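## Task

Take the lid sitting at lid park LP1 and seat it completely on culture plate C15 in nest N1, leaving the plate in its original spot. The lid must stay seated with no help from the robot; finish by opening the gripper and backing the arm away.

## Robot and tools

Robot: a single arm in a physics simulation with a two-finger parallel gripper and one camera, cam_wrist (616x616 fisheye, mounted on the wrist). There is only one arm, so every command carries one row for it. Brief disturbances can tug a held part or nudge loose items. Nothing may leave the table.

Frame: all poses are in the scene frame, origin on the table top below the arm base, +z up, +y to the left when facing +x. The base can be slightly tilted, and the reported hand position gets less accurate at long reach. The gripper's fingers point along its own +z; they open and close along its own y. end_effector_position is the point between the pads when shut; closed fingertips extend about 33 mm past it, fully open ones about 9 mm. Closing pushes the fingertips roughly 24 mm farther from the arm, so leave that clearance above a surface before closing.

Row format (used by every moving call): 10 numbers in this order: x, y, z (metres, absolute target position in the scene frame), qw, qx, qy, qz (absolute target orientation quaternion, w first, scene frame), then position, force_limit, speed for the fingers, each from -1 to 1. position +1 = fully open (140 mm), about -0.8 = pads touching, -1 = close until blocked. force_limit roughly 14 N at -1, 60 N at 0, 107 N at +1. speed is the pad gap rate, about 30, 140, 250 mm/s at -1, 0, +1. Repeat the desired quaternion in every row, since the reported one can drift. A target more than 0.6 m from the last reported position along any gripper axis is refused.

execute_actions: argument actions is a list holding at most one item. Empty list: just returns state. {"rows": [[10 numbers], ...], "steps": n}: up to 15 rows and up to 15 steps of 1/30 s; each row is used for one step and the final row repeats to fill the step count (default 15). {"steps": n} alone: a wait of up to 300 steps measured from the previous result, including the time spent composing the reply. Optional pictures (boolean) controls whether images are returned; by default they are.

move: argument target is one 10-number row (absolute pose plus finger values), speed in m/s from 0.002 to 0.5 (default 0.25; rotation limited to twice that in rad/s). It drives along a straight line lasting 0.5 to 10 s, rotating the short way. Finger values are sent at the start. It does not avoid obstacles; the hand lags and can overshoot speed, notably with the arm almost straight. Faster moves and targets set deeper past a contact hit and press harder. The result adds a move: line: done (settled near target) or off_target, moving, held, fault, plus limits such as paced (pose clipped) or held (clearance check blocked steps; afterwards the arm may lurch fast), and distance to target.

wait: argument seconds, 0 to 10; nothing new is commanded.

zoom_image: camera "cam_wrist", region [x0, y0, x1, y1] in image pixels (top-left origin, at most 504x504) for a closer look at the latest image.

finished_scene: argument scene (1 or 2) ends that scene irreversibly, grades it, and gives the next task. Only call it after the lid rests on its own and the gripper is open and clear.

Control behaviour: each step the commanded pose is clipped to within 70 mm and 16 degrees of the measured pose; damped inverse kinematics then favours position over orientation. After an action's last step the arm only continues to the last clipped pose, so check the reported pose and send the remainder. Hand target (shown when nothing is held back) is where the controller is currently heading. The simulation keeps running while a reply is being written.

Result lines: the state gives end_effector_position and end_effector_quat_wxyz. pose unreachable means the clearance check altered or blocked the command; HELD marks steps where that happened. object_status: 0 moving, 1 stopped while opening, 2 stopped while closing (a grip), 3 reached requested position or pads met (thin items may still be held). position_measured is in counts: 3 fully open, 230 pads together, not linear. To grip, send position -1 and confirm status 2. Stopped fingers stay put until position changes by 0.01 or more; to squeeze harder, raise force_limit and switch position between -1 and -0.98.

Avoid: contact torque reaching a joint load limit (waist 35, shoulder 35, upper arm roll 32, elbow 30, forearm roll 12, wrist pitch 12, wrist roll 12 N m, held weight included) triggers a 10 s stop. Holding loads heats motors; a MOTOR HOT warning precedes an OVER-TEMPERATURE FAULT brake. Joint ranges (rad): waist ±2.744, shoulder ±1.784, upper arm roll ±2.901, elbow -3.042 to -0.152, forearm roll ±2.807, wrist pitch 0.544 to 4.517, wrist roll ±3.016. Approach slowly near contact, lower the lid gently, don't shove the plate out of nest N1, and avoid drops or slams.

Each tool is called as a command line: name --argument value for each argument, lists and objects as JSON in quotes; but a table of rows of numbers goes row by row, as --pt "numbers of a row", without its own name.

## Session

execute_actions --actions '[]'

Scene clock: 0.00 s of 6000.00 s.
end_effector_position=(+0.4618, -0.0178, +0.1336) position_measured=3 object_status=3 end_effector_quat_wxyz=(-0.295, +0.706, -0.641, -0.066)
Joint positions: [-0.229 -0.155 -0.11  -2.611  0.898  2.36  -1.108]
Joint velocities: [-0.001 -0.001  0.001  0.     0.    -0.     0.001]
Hand target: +0.462, -0.018, +0.134; -0.295, +0.705, -0.641, -0.066

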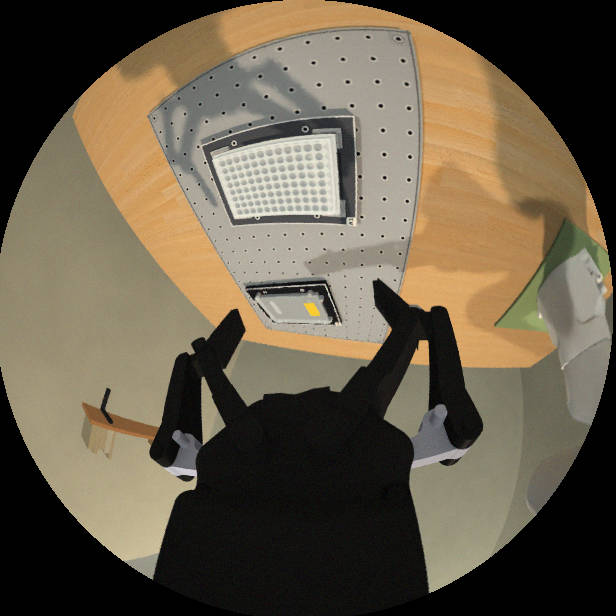

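move --target '[0.524, 0.074, 0.20, 0, -0.205, 0.98, 0, 1, 0, 0]'

Scene clock: 18.63 s of 6000.00 s.
end_effector_position=(+0.5247, +0.0830, +0.2031) position_measured=3 object_status=3 end_effector_quat_wxyz=(+0.012, -0.213, +0.977, +0.007)
Joint positions: [-1.222 -0.172  1.321 -2.178  0.219  2.145  1.134]
Joint velocities: [-0.021 -0.004  0.017  0.003 -0.001 -0.011  0.024]
Hand target: +0.524, +0.083, +0.203; +0.010, -0.207, +0.978, +0.006
Off the commanded pose: 0.009 m, 2 deg.
After step 90, 11.67 s passed at rest.
move: off_target

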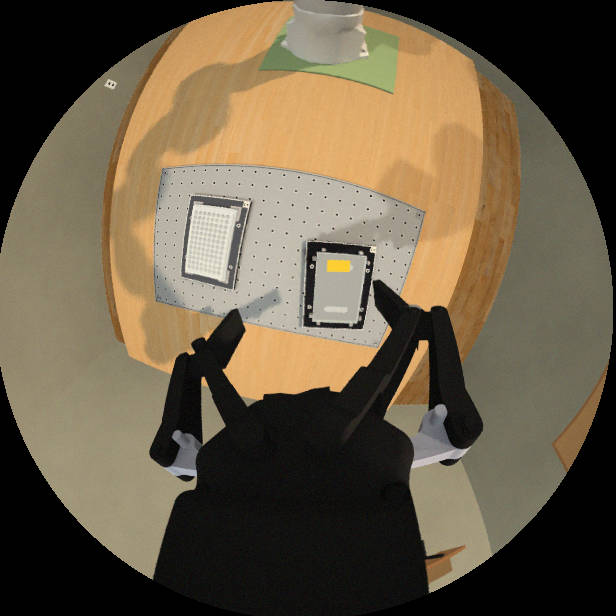

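zoom_image --camera "cam_wrist" --region '[270, 215, 410, 345]'

Region (270, 215, 410, 345) of cam_wrist's 616x616 image, scaled by 3.600, with more detail than that image has; it fills the top 468 rows of this view, and the rest is white.

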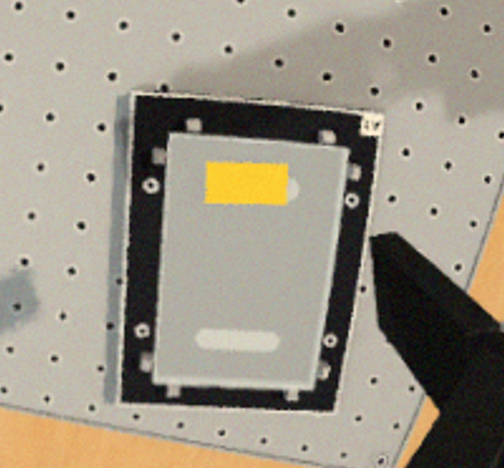

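move --target '[0.525, 0.138, 0.10, 0, -0.0906, 0.9959, 0, 1, 0, 0]'

Scene clock: 34.00 s of 6000.00 s.
end_effector_position=(+0.5259, +0.1392, +0.1014) position_measured=3 object_status=3 end_effector_quat_wxyz=(+0.004, -0.088, +0.996, -0.000)
Joint positions: [-1.794 -0.348  2.015 -2.206  0.432  2.317  1.353]
Joint velocities: [-0.005  0.003  0.003  0.     0.001 -0.008  0.   ]
Hand target: +0.525, +0.140, +0.102; +0.002, -0.091, +0.996, +0.001
Off the commanded pose: 0.002 m, 1 deg.
After step 90, 10.73 s passed at rest.
move: done

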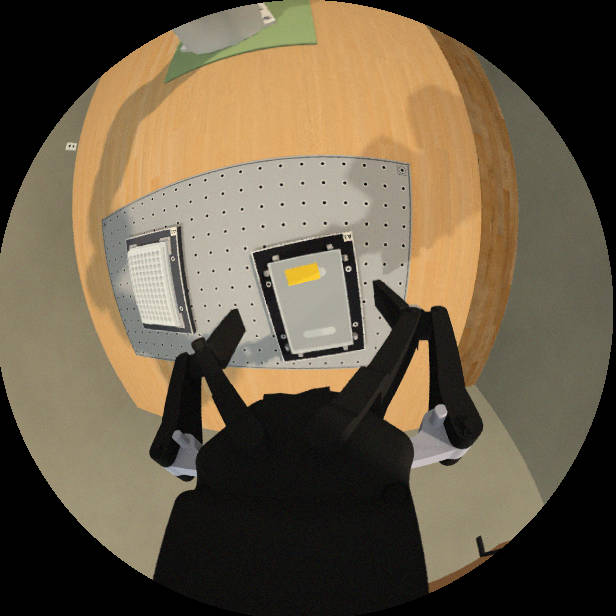

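zoom_image --camera "cam_wrist" --region '[200, 200, 440, 400]'

Region (200, 200, 440, 400) of cam_wrist's 616x616 image, scaled by 2.100, with more detail than that image has.

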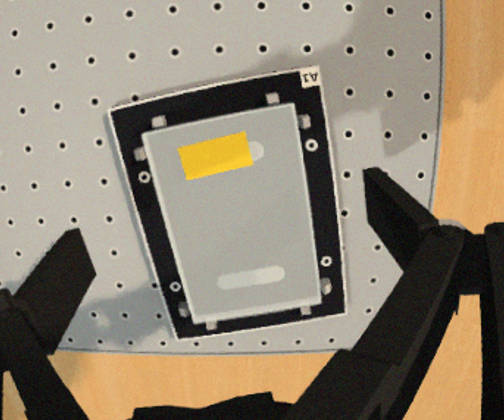

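move --target '[0.540, 0.1475, 0.078, 0, -0.0906, 0.9959, 0, 0.48, -0.5, 0]' --speed 0.1

Scene clock: 44.50 s of 6000.00 s.
end_effector_position=(+0.5378, +0.1464, +0.0774) position_measured=68 object_status=3 end_effector_quat_wxyz=(-0.003, -0.086, +0.996, -0.002)
Joint positions: [-1.913 -0.434  2.138 -2.149  0.501  2.318  1.322]
Joint velocities: [-0.025  0.     0.018  0.002 -0.     0.004 -0.016]
Hand target: +0.540, +0.148, +0.078; +0.000, -0.091, +0.996, +0.000
Off the commanded pose: 0.003 m, 1 deg.
After step 90, 6.70 s passed at rest.
move: done

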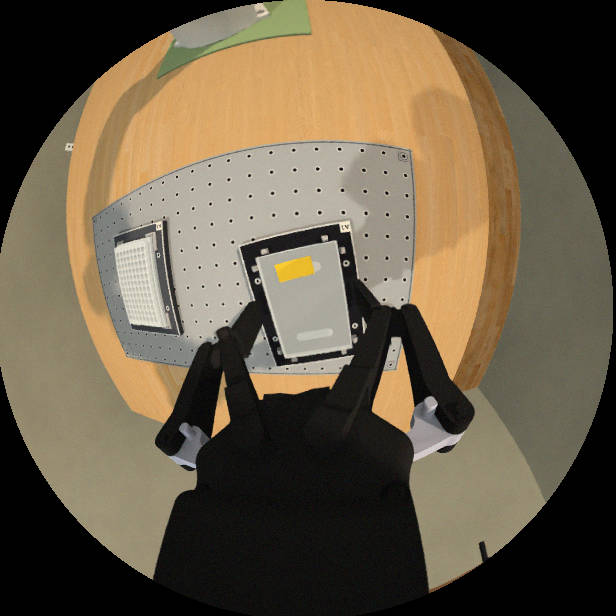

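zoom_image --camera "cam_wrist" --region '[210, 215, 410, 390]'

Region (210, 215, 410, 390) of cam_wrist's 616x616 image, scaled by 2.520, with more detail than that image has; it fills the top 441 rows of this view, and the rest is white.

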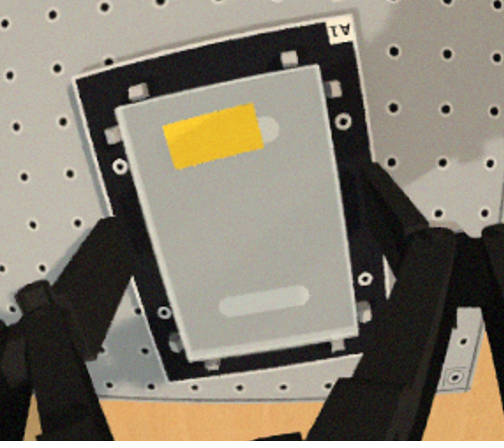

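move --target '[0.5406, 0.1440, 0.052, 0, -0.0906, 0.9959, 0, 0.48, -0.5, 0]' --speed 0.03

Scene clock: 50.57 s of 6000.00 s.
end_effector_position=(+0.5391, +0.1445, +0.0650) position_measured=68 object_status=3 end_effector_quat_wxyz=(-0.005, -0.090, +0.996, +0.007)
Joint positions: [-1.969 -0.45   2.186 -2.147  0.538  2.332  1.278]
Joint velocities: [-0.004 -0.     0.003  0.001  0.    -0.003 -0.001]
Hand target: +0.540, +0.144, +0.053; -0.000, -0.090, +0.996, -0.000
Off the commanded pose: 0.013 m, 1 deg.
After step 90, 2.00 s passed at rest.
move: off_target

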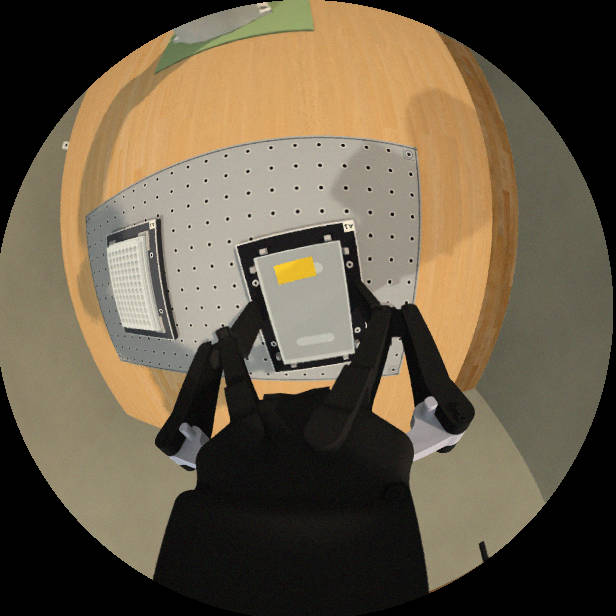

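execute_actions --actions '[{"rows": [[0.5406, 0.1440, 0.071, 0, -0.0906, 0.9959, 0, 0.48, -0.5, 0]], "steps": 12}]' --pictures true

zoom_image --camera "cam_wrist" --region '[210, 215, 410, 390]'

Scene clock: 53.17 s of 6000.00 s.
end_effector_position=(+0.5405, +0.1462, +0.0715) position_measured=68 object_status=3 end_effector_quat_wxyz=(-0.000, -0.094, +0.996, +0.003)
Joint positions: [-1.937 -0.444  2.159 -2.149  0.524  2.332  1.286]
Joint velocities: [ 0.014 -0.008 -0.018 -0.001 -0.     0.001  0.005]
Hand target: +0.540, +0.144, +0.071; -0.000, -0.091, +0.996, +0.000
Off the commanded pose: 0.002 m, 1 deg.
Steps of this call (steps 1 to 66: nothing new was sent; steps 67 to 78: all 12 steps of this action). Readings (end_effector_position | what the end effector reports):
67: (+0.5391, +0.1444, +0.0662) | position_measured=68 object_status=3
68: (+0.5394, +0.1449, +0.0678) | position_measured=68 object_status=3
70: (+0.5401, +0.1460, +0.0698) | position_measured=68 object_status=3
74: (+0.5402, +0.1466, +0.0710) | position_measured=68 object_status=3
78: the state above

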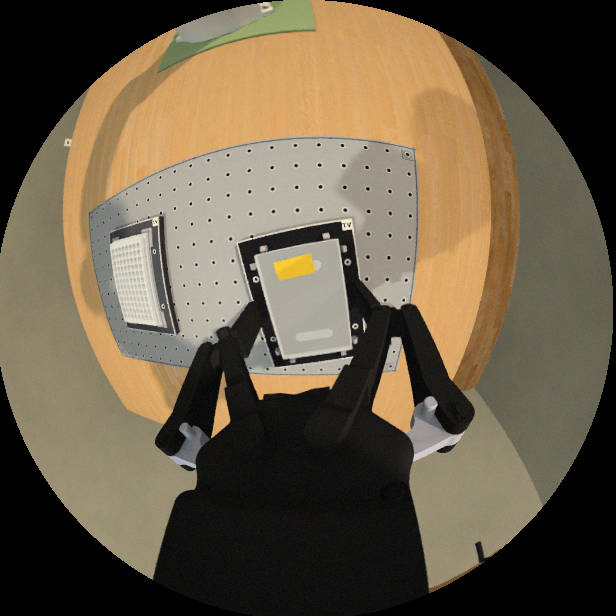

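Region (210, 215, 410, 390) of cam_wrist's 616x616 image, scaled by 2.520, with more detail than that image has; it fills the top 441 rows of this view, and the rest is white.

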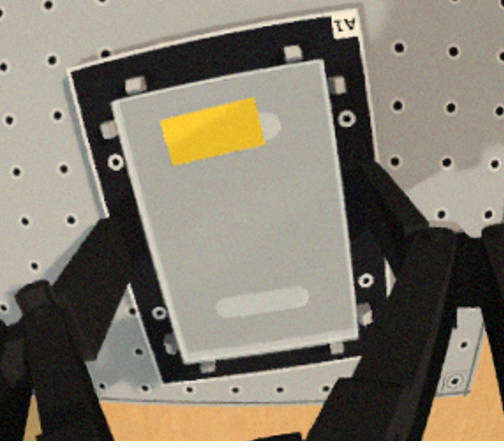

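execute_actions --actions '[{"rows": [[0.5406, 0.1440, 0.071, 0, -0.0906, 0.9959, 0, -1, -0.2, -0.5]], "steps": 15}]' --pictures false

wait --seconds 0.5

Scene clock: 56.13 s of 6000.00 s.
end_effector_position=(+0.5408, +0.1466, +0.0721) position_measured=104 object_status=0 end_effector_quat_wxyz=(+0.000, -0.094, +0.996, +0.002)
Joint positions: [-1.933 -0.444  2.156 -2.148  0.525  2.332  1.287]
Joint velocities: [-0.    -0.001 -0.     0.001  0.001  0.    -0.   ]
Hand target: +0.541, +0.144, +0.071; -0.000, -0.091, +0.996, +0.000
Off the commanded pose: 0.003 m, 0 deg.
Steps of this call (steps 1 to 74: nothing new was sent; steps 75 to 89: all 15 steps of this action). Readings (end_effector_position | what the end effector reports):
75: (+0.5405, +0.1456, +0.0714) | position_measured=68 object_status=0
76: (+0.5405, +0.1455, +0.0714) | position_measured=72 object_status=0
78: (+0.5405, +0.1454, +0.0713) | position_measured=81 object_status=0
82: (+0.5407, +0.1466, +0.0719) | position_measured=99 object_status=0
89: the state above

Scene clock: 56.63 s of 6000.00 s.
end_effector_position=(+0.5408, +0.1466, +0.0721) position_measured=104 object_status=2 end_effector_quat_wxyz=(+0.000, -0.094, +0.996, +0.002)
Joint positions: [-1.933 -0.444  2.156 -2.148  0.525  2.332  1.287]
Joint velocities: [ 0.     0.001  0.     0.001 -0.001  0.    -0.   ]
Hand target: +0.541, +0.144, +0.071; -0.000, -0.091, +0.996, +0.000
Off the commanded pose: 0.003 m, 0 deg.
Steps of this call (steps 1 to 15: nothing new was sent). Readings (end_effector_position | what the end effector reports):
1: (+0.5408, +0.1466, +0.0721) | position_measured=104 object_status=2
2: (+0.5408, +0.1466, +0.0721) | position_measured=104 object_status=2
4: (+0.5408, +0.1466, +0.0721) | position_measured=104 object_status=2
8: (+0.5408, +0.1466, +0.0721) | position_measured=104 object_status=2
15: the state above

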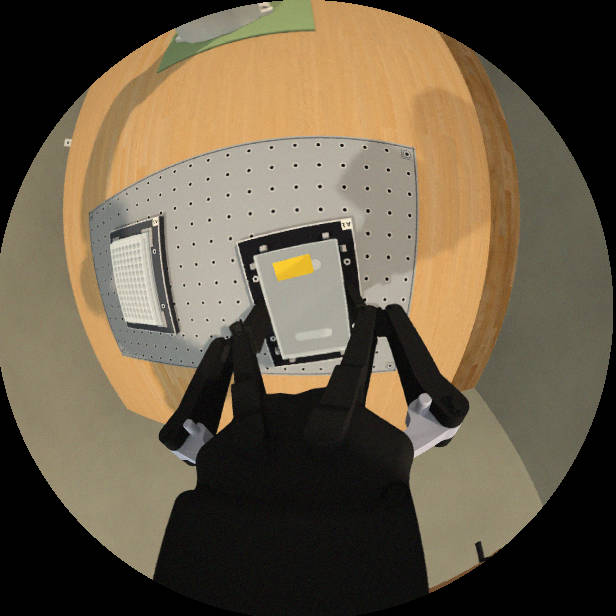

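zoom_image --camera "cam_wrist" --region '[210, 215, 410, 390]'

Region (210, 215, 410, 390) of cam_wrist's 616x616 image, scaled by 2.520, with more detail than that image has; it fills the top 441 rows of this view, and the rest is white.

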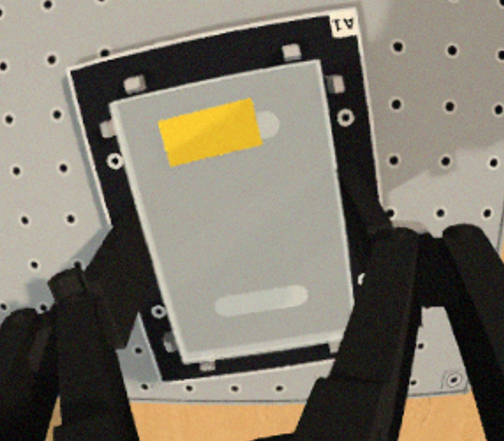

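move --target '[0.5406, 0.1440, 0.15, 0, -0.0906, 0.9959, 0, -1, 0.3, -0.5]' --speed 0.12 --pictures false


move --target '[0.5406, 0.1440, 0.15, 0, -0.0906, 0.9959, 0, -1, 0.3, -0.5]' --speed 0.12

Scene clock: 66.53 s of 6000.00 s.
end_effector_position=(+0.5413, +0.1440, +0.1503) position_measured=104 object_status=2 end_effector_quat_wxyz=(+0.002, -0.096, +0.995, +0.001)
Joint positions: [-1.755 -0.312  1.947 -2.109  0.363  2.196  1.383]
Joint velocities: [ 0.012 -0.007 -0.012  0.001 -0.    -0.013  0.017]
Hand target: +0.540, +0.143, +0.150; -0.000, -0.091, +0.996, -0.000
Off the commanded pose: 0.001 m, 1 deg.
After step 90, 5.70 s passed at rest.
move: done

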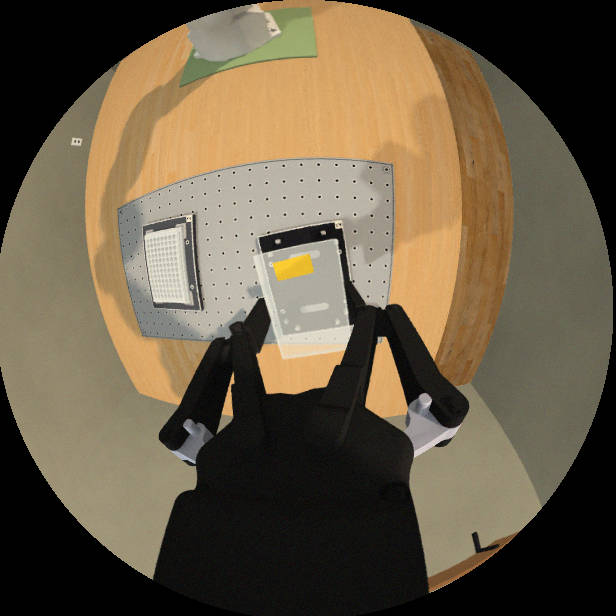

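move --target '[0.495, -0.105, 0.16, 0, -0.0906, 0.9959, 0, -1, 0.3, -0.5]' --speed 0.2

Scene clock: 69.47 s of 6000.00 s.
end_effector_position=(+0.4985, -0.1101, +0.1580) position_measured=104 object_status=2 end_effector_quat_wxyz=(-0.002, -0.084, +0.996, -0.005)
Joint positions: [-1.563 -0.099  1.326 -2.28   0.108  2.25   1.111]
Joint velocities: [ 0.025 -0.001 -0.026 -0.003  0.002  0.007 -0.032]
Hand target: +0.499, -0.110, +0.158; +0.000, -0.090, +0.996, -0.004
Off the commanded pose: 0.007 m, 1 deg.
move: off_target

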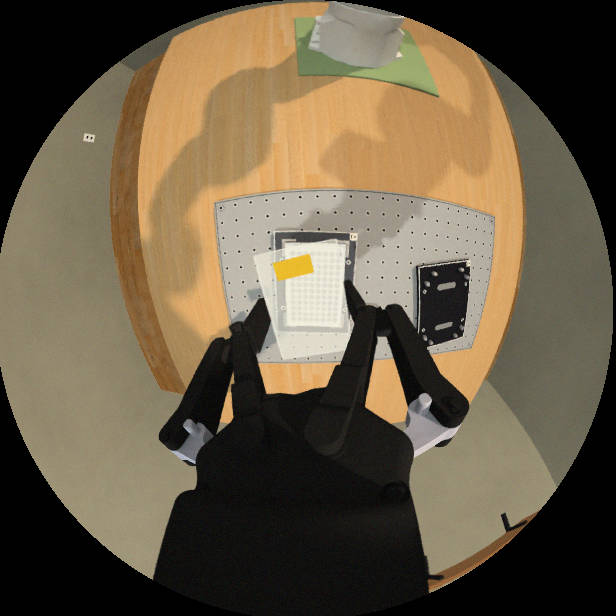

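zoom_image --camera "cam_wrist" --region '[230, 210, 390, 380]'

Region (230, 210, 390, 380) of cam_wrist's 616x616 image, scaled by 2.965, with more detail than that image has; it fills the left 474 columns of this view, and the rest is white.

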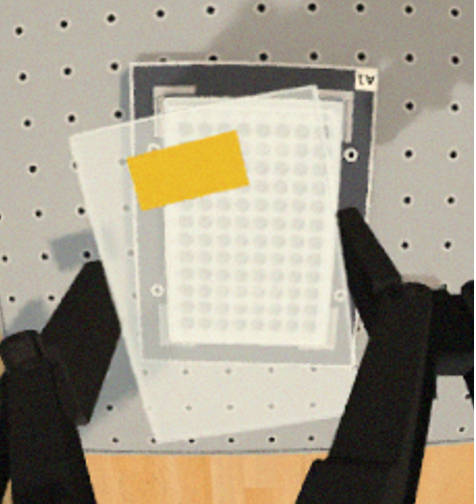

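move --target '[0.4986, -0.1013, 0.12, 0, 0.0218, 0.9998, 0, -1, 0.3, -0.5]' --speed 0.1

Scene clock: 80.97 s of 6000.00 s.
end_effector_position=(+0.4997, -0.1005, +0.1208) position_measured=104 object_status=2 end_effector_quat_wxyz=(+0.003, +0.017, +1.000, +0.002)
Joint positions: [-1.52   0.111  1.311 -2.326 -0.145  2.351  1.509]
Joint velocities: [ 0.027  0.002 -0.026  0.003 -0.004 -0.009  0.03 ]
Hand target: +0.499, -0.101, +0.121; +0.001, +0.023, +1.000, +0.001
Off the commanded pose: 0.002 m, 1 deg.
After step 90, 6.27 s passed at rest.
move: done

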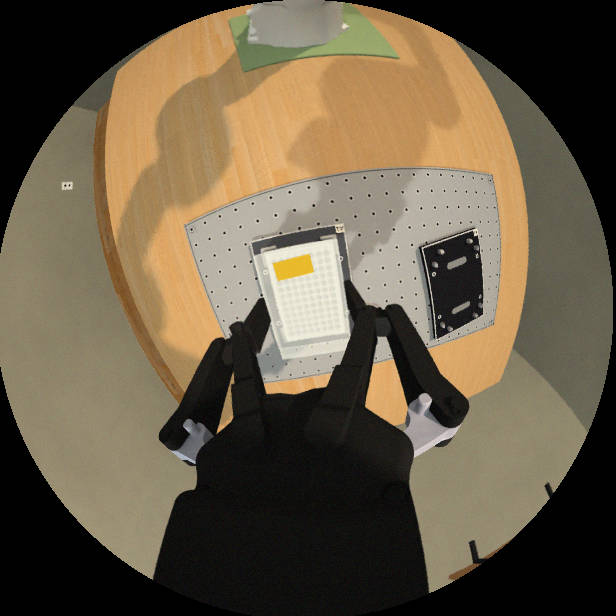

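zoom_image --camera "cam_wrist" --region '[230, 210, 390, 380]'

Region (230, 210, 390, 380) of cam_wrist's 616x616 image, scaled by 2.965, with more detail than that image has; it fills the left 474 columns of this view, and the rest is white.

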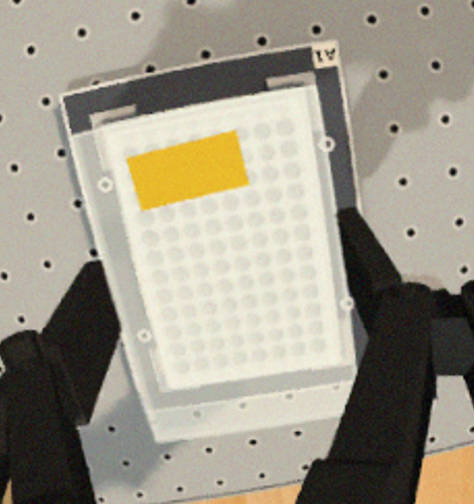

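move --target '[0.4986, -0.1027, 0.0895, 0, 0.0218, 0.9998, 0, -1, 0.3, -0.5]' --speed 0.06

Scene clock: 95.93 s of 6000.00 s.
end_effector_position=(+0.4961, -0.1012, +0.0881) position_measured=104 object_status=2 end_effector_quat_wxyz=(-0.003, +0.014, +1.000, +0.003)
Joint positions: [-1.375  0.224  1.157 -2.339 -0.3    2.397  1.612]
Joint velocities: [ 0.039  0.002 -0.036  0.001 -0.     0.006  0.042]
Hand target: +0.499, -0.103, +0.089; -0.000, +0.023, +1.000, +0.001
Off the commanded pose: 0.003 m, 1 deg.
After step 90, 11.03 s passed at rest.
move: done

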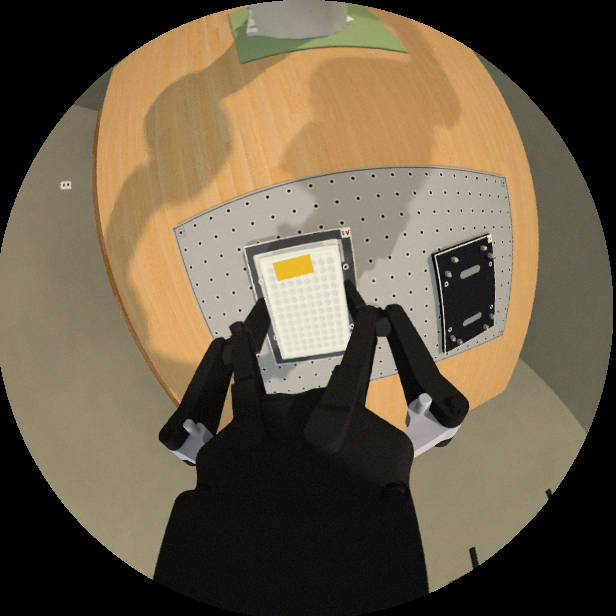

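move --target '[0.4986, -0.1027, 0.10, 0, 0.0218, 0.9998, 0, -1, 0.3, -0.5]' --speed 0.05

Scene clock: 99.30 s of 6000.00 s.
end_effector_position=(+0.4991, -0.1031, +0.0994) position_measured=104 object_status=2 end_effector_quat_wxyz=(+0.001, +0.025, +1.000, -0.001)
Joint positions: [-1.413  0.19   1.198 -2.335 -0.264  2.388  1.608]
Joint velocities: [-0.024 -0.     0.019  0.001  0.004 -0.008 -0.017]
Hand target: +0.499, -0.103, +0.100; +0.000, +0.022, +1.000, -0.000
Off the commanded pose: 0.001 m, 0 deg.
move: done

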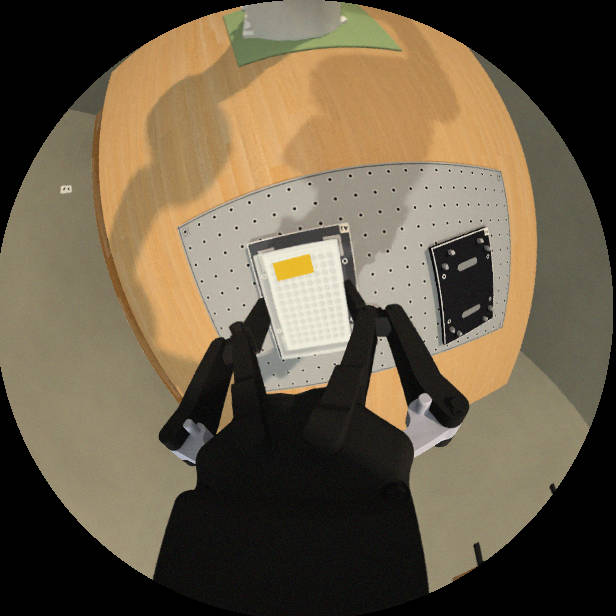

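zoom_image --camera "cam_wrist" --region '[230, 210, 390, 380]'

Region (230, 210, 390, 380) of cam_wrist's 616x616 image, scaled by 2.965, with more detail than that image has; it fills the left 474 columns of this view, and the rest is white.

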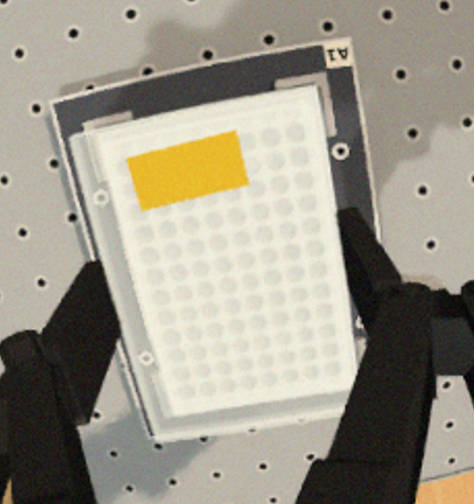

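zoom_image --camera "cam_wrist" --region '[240, 215, 360, 275]'

Region (240, 215, 360, 275) of cam_wrist's 616x616 image, scaled by 4.200, with more detail than that image has.

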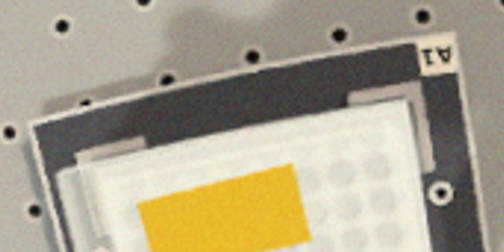

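move --target '[0.5016, -0.1014, 0.090, 0, 0.0145, 0.9999, 0, -1, 0.3, -0.5]' --speed 0.03

Scene clock: 115.93 s of 6000.00 s.
end_effector_position=(+0.4990, -0.1002, +0.0892) position_measured=104 object_status=2 end_effector_quat_wxyz=(-0.003, +0.012, +1.000, +0.002)
Joint positions: [-1.365  0.231  1.152 -2.33  -0.309  2.391  1.616]
Joint velocities: [ 0.029  0.001 -0.026  0.004 -0.008  0.006  0.014]
Hand target: +0.502, -0.101, +0.090; -0.000, +0.015, +1.000, +0.000
Off the commanded pose: 0.003 m, 1 deg.
After step 90, 12.93 s passed at rest.
move: done

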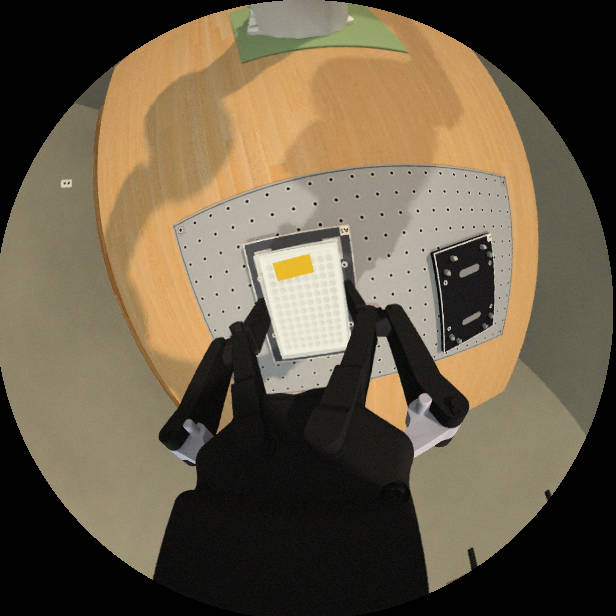

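execute_actions --actions '[]' --pictures false

Scene clock: 118.33 s of 6000.00 s.
end_effector_position=(+0.4995, -0.1003, +0.0892) position_measured=104 object_status=2 end_effector_quat_wxyz=(-0.003, +0.013, +1.000, +0.001)
Joint positions: [-1.362  0.231  1.149 -2.329 -0.31   2.392  1.62 ]
Joint velocities: [ 0.     0.    -0.     0.001  0.     0.     0.001]
Hand target: +0.502, -0.101, +0.090; -0.000, +0.015, +1.000, +0.000
Off the commanded pose: 0.003 m, 0 deg.
Steps of this call (steps 1 to 72: nothing new was sent). Readings (end_effector_position | what the end effector reports):
1: (+0.4991, -0.1002, +0.0892) | position_measured=104 object_status=2
2: (+0.4991, -0.1002, +0.0892) | position_measured=104 object_status=2
4: (+0.4992, -0.1002, +0.0892) | position_measured=104 object_status=2
8: (+0.4993, -0.1002, +0.0892) | position_measured=104 object_status=2
72: the state above

execute_actions --actions '[{"rows": [[0.5042, -0.1029, 0.090, 0, 0.0145, 0.9999, 0, -1, 0.3, -0.5]], "steps": 15}]' --pictures true

Scene clock: 121.23 s of 6000.00 s.
end_effector_position=(+0.5032, -0.1017, +0.0895) position_measured=104 object_status=2 end_effector_quat_wxyz=(-0.001, +0.012, +1.000, +0.001)
Joint positions: [-1.346  0.24   1.133 -2.319 -0.319  2.392  1.623]
Joint velocities: [ 0.011 -0.001 -0.009 -0.001 -0.     0.001  0.   ]
Hand target: +0.504, -0.103, +0.090; -0.000, +0.015, +1.000, +0.000
Off the commanded pose: 0.002 m, 0 deg.
Steps of this call (steps 1 to 72: nothing new was sent; steps 73 to 87: all 15 steps of this action). Readings (end_effector_position | what the end effector reports):
73: (+0.5003, -0.1005, +0.0893) | position_measured=104 object_status=2
74: (+0.5014, -0.1006, +0.0895) | position_measured=104 object_status=2
76: (+0.5026, -0.1012, +0.0897) | position_measured=104 object_status=2
80: (+0.5032, -0.1019, +0.0897) | position_measured=104 object_status=2
87: the state above

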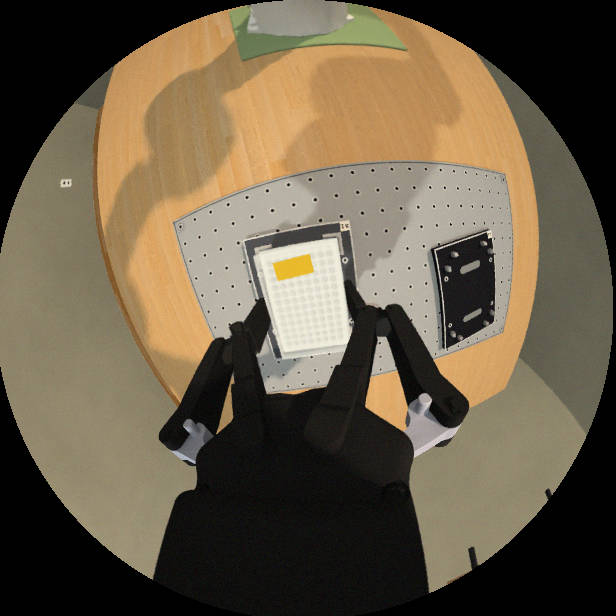

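Now at (0.5032, −0.1017). Let me check the top edge details.

zoom_image --camera "cam_wrist" --region '[245, 222, 315, 272]'

zoom_image --camera "cam_wrist" --region '[297, 212, 367, 262]'

Region (245, 222, 315, 272) of cam_wrist's 616x616 image, scaled by 7.200, with more detail than that image has; it fills the top 360 rows of this view, and the rest is white.

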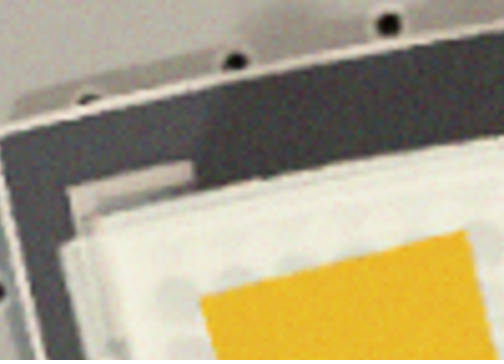

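Region (297, 212, 367, 262) of cam_wrist's 616x616 image, scaled by 7.200, with more detail than that image has; it fills the top 360 rows of this view, and the rest is white.

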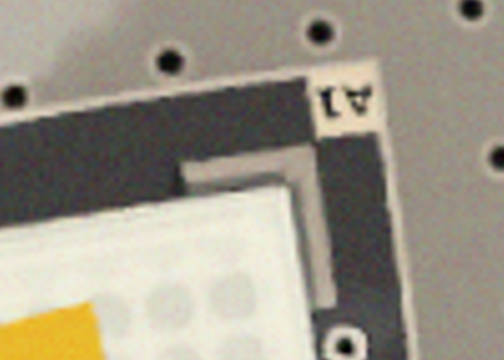

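execute_actions --actions '[{"rows": [[0.4992, -0.1029, 0.090, 0, 0.0145, 0.9999, 0, -1, 0.3, -0.5]], "steps": 15}]' --pictures false

Scene clock: 132.83 s of 6000.00 s.
end_effector_position=(+0.4988, -0.1041, +0.0901) position_measured=104 object_status=2 end_effector_quat_wxyz=(-0.001, +0.016, +1.000, -0.001)
Joint positions: [-1.369  0.223  1.151 -2.333 -0.308  2.396  1.62 ]
Joint velocities: [-0.012 -0.001  0.011  0.    -0.002  0.001  0.001]
Hand target: +0.499, -0.103, +0.090; +0.000, +0.014, +1.000, -0.000
Off the commanded pose: 0.001 m, 0 deg.
Steps of this call (steps 1 to 90: nothing new was sent; then 8.10 s passed at rest; steps 91 to 105: all 15 steps of this action). Readings (end_effector_position | what the end effector reports):
91: (+0.5024, -0.1021, +0.0895) | position_measured=104 object_status=2
92: (+0.5009, -0.1030, +0.0895) | position_measured=104 object_status=2
94: (+0.4993, -0.1039, +0.0896) | position_measured=104 object_status=2
98: (+0.4987, -0.1041, +0.0898) | position_measured=104 object_status=2
105: the state above

execute_actions --actions '[{"rows": [[0.5003, -0.1012, 0.090, 0, 0.0145, 0.9999, 0, -1, 0.3, -0.5]], "steps": 15}]' --pictures false

Scene clock: 135.57 s of 6000.00 s.
end_effector_position=(+0.4990, -0.1023, +0.0898) position_measured=104 object_status=2 end_effector_quat_wxyz=(-0.001, +0.015, +1.000, -0.001)
Joint positions: [-1.368  0.224  1.152 -2.333 -0.308  2.396  1.62 ]
Joint velocities: [ 0.     0.001  0.001 -0.002 -0.001 -0.001  0.001]
Hand target: +0.500, -0.101, +0.090; -0.000, +0.015, +1.000, +0.000
Off the commanded pose: 0.002 m, 0 deg.
Steps of this call (steps 1 to 67: nothing new was sent; steps 68 to 82: all 15 steps of this action). Readings (end_effector_position | what the end effector reports):
68: (+0.4988, -0.1038, +0.0901) | position_measured=104 object_status=2
69: (+0.4988, -0.1034, +0.0899) | position_measured=104 object_status=2
71: (+0.4989, -0.1028, +0.0898) | position_measured=104 object_status=2
75: (+0.4989, -0.1024, +0.0898) | position_measured=104 object_status=2
82: the state above

execute_actions --actions '[{"rows": [[0.5016, -0.1007, 0.090, 0, 0.0145, 0.9999, 0, -1, 0.3, -0.5]], "steps": 15}]' --pictures false

Scene clock: 137.67 s of 6000.00 s.
end_effector_position=(+0.5004, -0.0997, +0.0895) position_measured=104 object_status=2 end_effector_quat_wxyz=(-0.001, +0.013, +1.000, +0.001)
Joint positions: [-1.358  0.228  1.147 -2.33  -0.308  2.396  1.62 ]
Joint velocities: [ 0.005 -0.001 -0.005  0.001 -0.001  0.001  0.001]
Hand target: +0.502, -0.101, +0.090; -0.000, +0.015, +1.000, +0.000
Off the commanded pose: 0.002 m, 0 deg.
Steps of this call (steps 1 to 48: nothing new was sent; steps 49 to 63: all 15 steps of this action). Readings (end_effector_position | what the end effector reports):
49: (+0.4993, -0.1019, +0.0897) | position_measured=104 object_status=2
50: (+0.4997, -0.1013, +0.0897) | position_measured=104 object_status=2
52: (+0.5002, -0.1002, +0.0897) | position_measured=104 object_status=2
56: (+0.5005, -0.0996, +0.0897) | position_measured=104 object_status=2
63: the state above

execute_actions --actions '[{"rows": [[0.5016, -0.1028, 0.090, 0, 0.0145, 0.9999, 0, -1, 0.3, -0.5]], "steps": 15}]' --pictures true

Scene clock: 141.33 s of 6000.00 s.
end_effector_position=(+0.5006, -0.1019, +0.0896) position_measured=104 object_status=2 end_effector_quat_wxyz=(-0.001, +0.015, +1.000, +0.001)
Joint positions: [-1.358  0.229  1.142 -2.328 -0.308  2.396  1.62 ]
Joint velocities: [ 0.001  0.    -0.002 -0.001 -0.001 -0.     0.001]
Hand target: +0.502, -0.103, +0.090; +0.000, +0.014, +1.000, -0.000
Off the commanded pose: 0.001 m, 0 deg.
Steps of this call (steps 1 to 90: nothing new was sent; then 0.17 s passed at rest; steps 91 to 105: all 15 steps of this action). Readings (end_effector_position | what the end effector reports):
91: (+0.5005, -0.0999, +0.0895) | position_measured=104 object_status=2
92: (+0.5006, -0.1003, +0.0896) | position_measured=104 object_status=2
94: (+0.5007, -0.1010, +0.0896) | position_measured=104 object_status=2
98: (+0.5006, -0.1017, +0.0896) | position_measured=104 object_status=2
105: the state above

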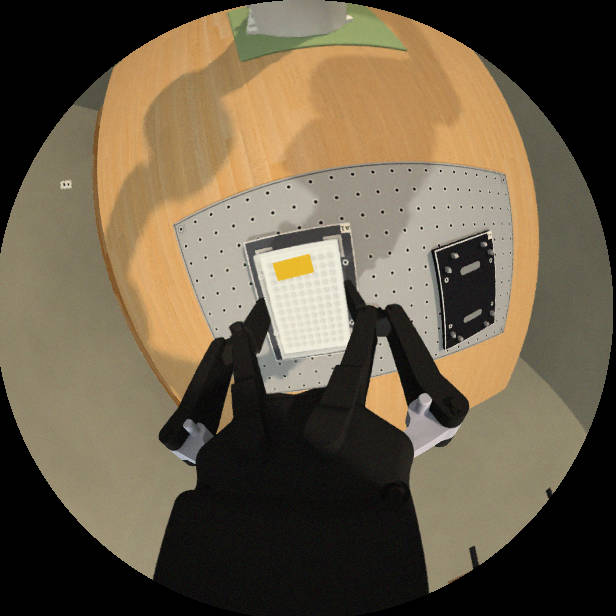

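Now at (0.5006, −0.1019). Try a gentle descent.

move --target '[0.5016, -0.1028, 0.079, 0, 0.0145, 0.9999, 0, -1, 0.3, -0.5]' --speed 0.015

Scene clock: 143.33 s of 6000.00 s.
end_effector_position=(+0.5025, -0.1013, +0.0810) position_measured=104 object_status=2 end_effector_quat_wxyz=(+0.000, +0.012, +1.000, +0.001)
Joint positions: [-1.314  0.254  1.097 -2.327 -0.341  2.413  1.638]
Joint velocities: [ 0.018 -0.005 -0.013 -0.    -0.    -0.     0.006]
Hand target: +0.502, -0.103, +0.079; -0.000, +0.015, +1.000, +0.000
Off the commanded pose: 0.003 m, 0 deg.
move: done

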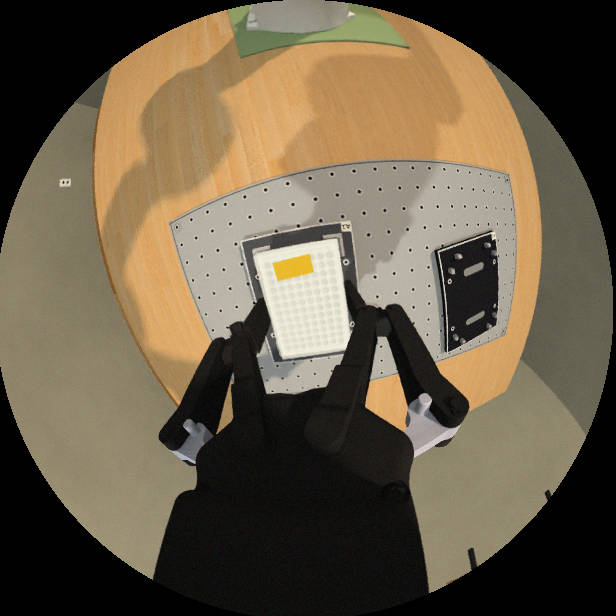

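move --target '[0.5028, -0.1016, 0.0765, 0, 0.0145, 0.9999, 0, -1, 0.3, -0.5]' --speed 0.015

Scene clock: 145.33 s of 6000.00 s.
end_effector_position=(+0.5030, -0.1010, +0.0807) position_measured=104 object_status=2 end_effector_quat_wxyz=(-0.002, +0.011, +1.000, -0.002)
Joint positions: [-1.293  0.253  1.081 -2.322 -0.344  2.407  1.643]
Joint velocities: [ 0.016 -0.    -0.013  0.005  0.    -0.004  0.002]
Hand target: +0.503, -0.102, +0.077; -0.000, +0.015, +1.000, +0.000
Off the commanded pose: 0.004 m, 0 deg.
move: off_target

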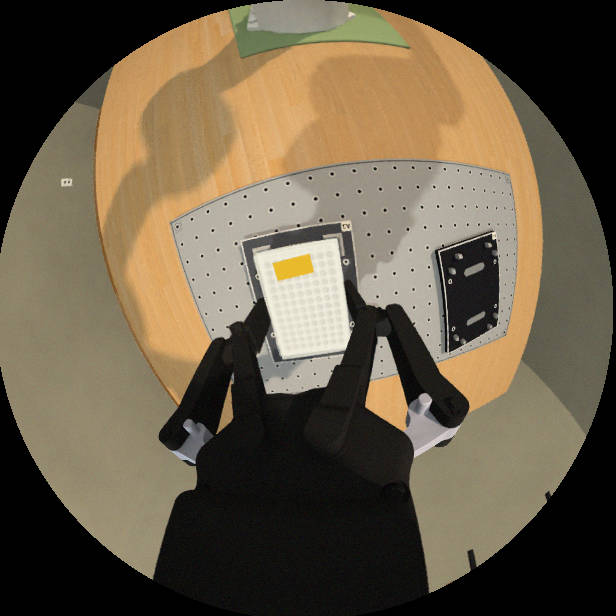

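execute_actions --actions '[{"rows": [[0.5030, -0.1010, 0.0812, 0, 0.0115, 0.9999, 0, -1, 0.3, -0.5],[0.5030, -0.1010, 0.0812, 0, 0.0115, 0.9999, 0, -1, 0.3, -0.5],[0.5030, -0.1010, 0.0812, 0, 0.0115, 0.9999, 0, -1, 0.3, -0.5],[0.5030, -0.1010, 0.0812, 0, 0.0115, 0.9999, 0, -1, 0.3, -0.5],[0.5030, -0.1010, 0.0812, 0, 0.0115, 0.9999, 0, -1, 0.3, -0.5],[0.5030, -0.1010, 0.0812, 0, 0.0115, 0.9999, 0, 0.5, 0.3, -0.3]], "steps": 15}]' --pictures false

move --target '[0.5030, -0.1010, 0.25, 0, 0.0115, 0.9999, 0, 0.5, 0.3, -0.3]' --speed 0.15

Scene clock: 148.33 s of 6000.00 s.
end_effector_position=(+0.5027, -0.1023, +0.0815) position_measured=66 object_status=0 end_effector_quat_wxyz=(-0.001, +0.014, +1.000, -0.001)
Joint positions: [-1.303  0.251  1.088 -2.324 -0.34   2.408  1.642]
Joint velocities: [-0.005  0.     0.008 -0.002  0.001  0.     0.001]
Hand target: +0.503, -0.101, +0.081; -0.000, +0.012, +1.000, -0.000
Off the commanded pose: 0.001 m, 0 deg.
Steps of this call (steps 1 to 75: nothing new was sent; steps 76 to 90: all 15 steps of this action). Readings (end_effector_position | what the end effector reports):
76: (+0.5031, -0.1011, +0.0812) | position_measured=104 object_status=2
77: (+0.5031, -0.1010, +0.0815) | position_measured=104 object_status=2
79: (+0.5029, -0.1011, +0.0814) | position_measured=104 object_status=2
83: (+0.5028, -0.1014, +0.0814) | position_measured=94 object_status=0
90: the state above

Scene clock: 150.40 s of 6000.00 s.
end_effector_position=(+0.5033, -0.1023, +0.2494) position_measured=66 object_status=3 end_effector_quat_wxyz=(+0.000, +0.014, +1.000, -0.005)
Joint positions: [-1.293 -0.233  1.023 -2.137  0.206  2.006  1.244]
Joint velocities: [ 0.016 -0.    -0.013  0.001  0.    -0.004 -0.026]
Hand target: +0.501, -0.101, +0.248; -0.002, +0.008, +1.000, -0.002
Off the commanded pose: 0.001 m, 1 deg.
move: done

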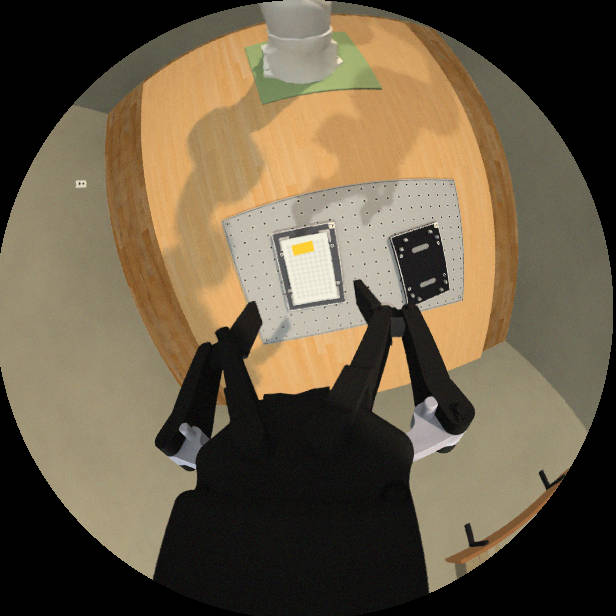

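zoom_image --camera "cam_wrist" --region '[250, 200, 370, 320]'

Region (250, 200, 370, 320) of cam_wrist's 616x616 image, scaled by 4.200, with more detail than that image has.

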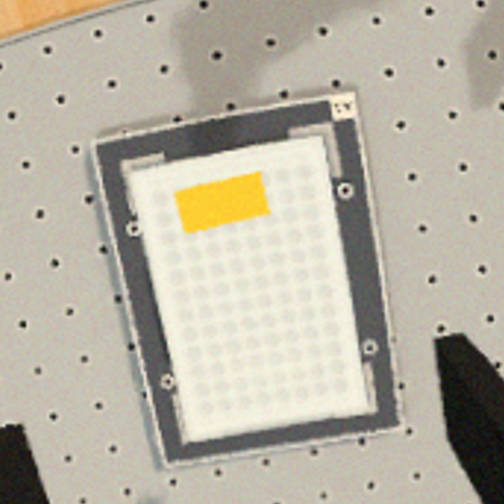

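The lid sits square on the plate, the gripper is open, and the arm is well clear above it, so I'm ending the scene.

finished_scene --scene 2

The scene is finished: the task was done.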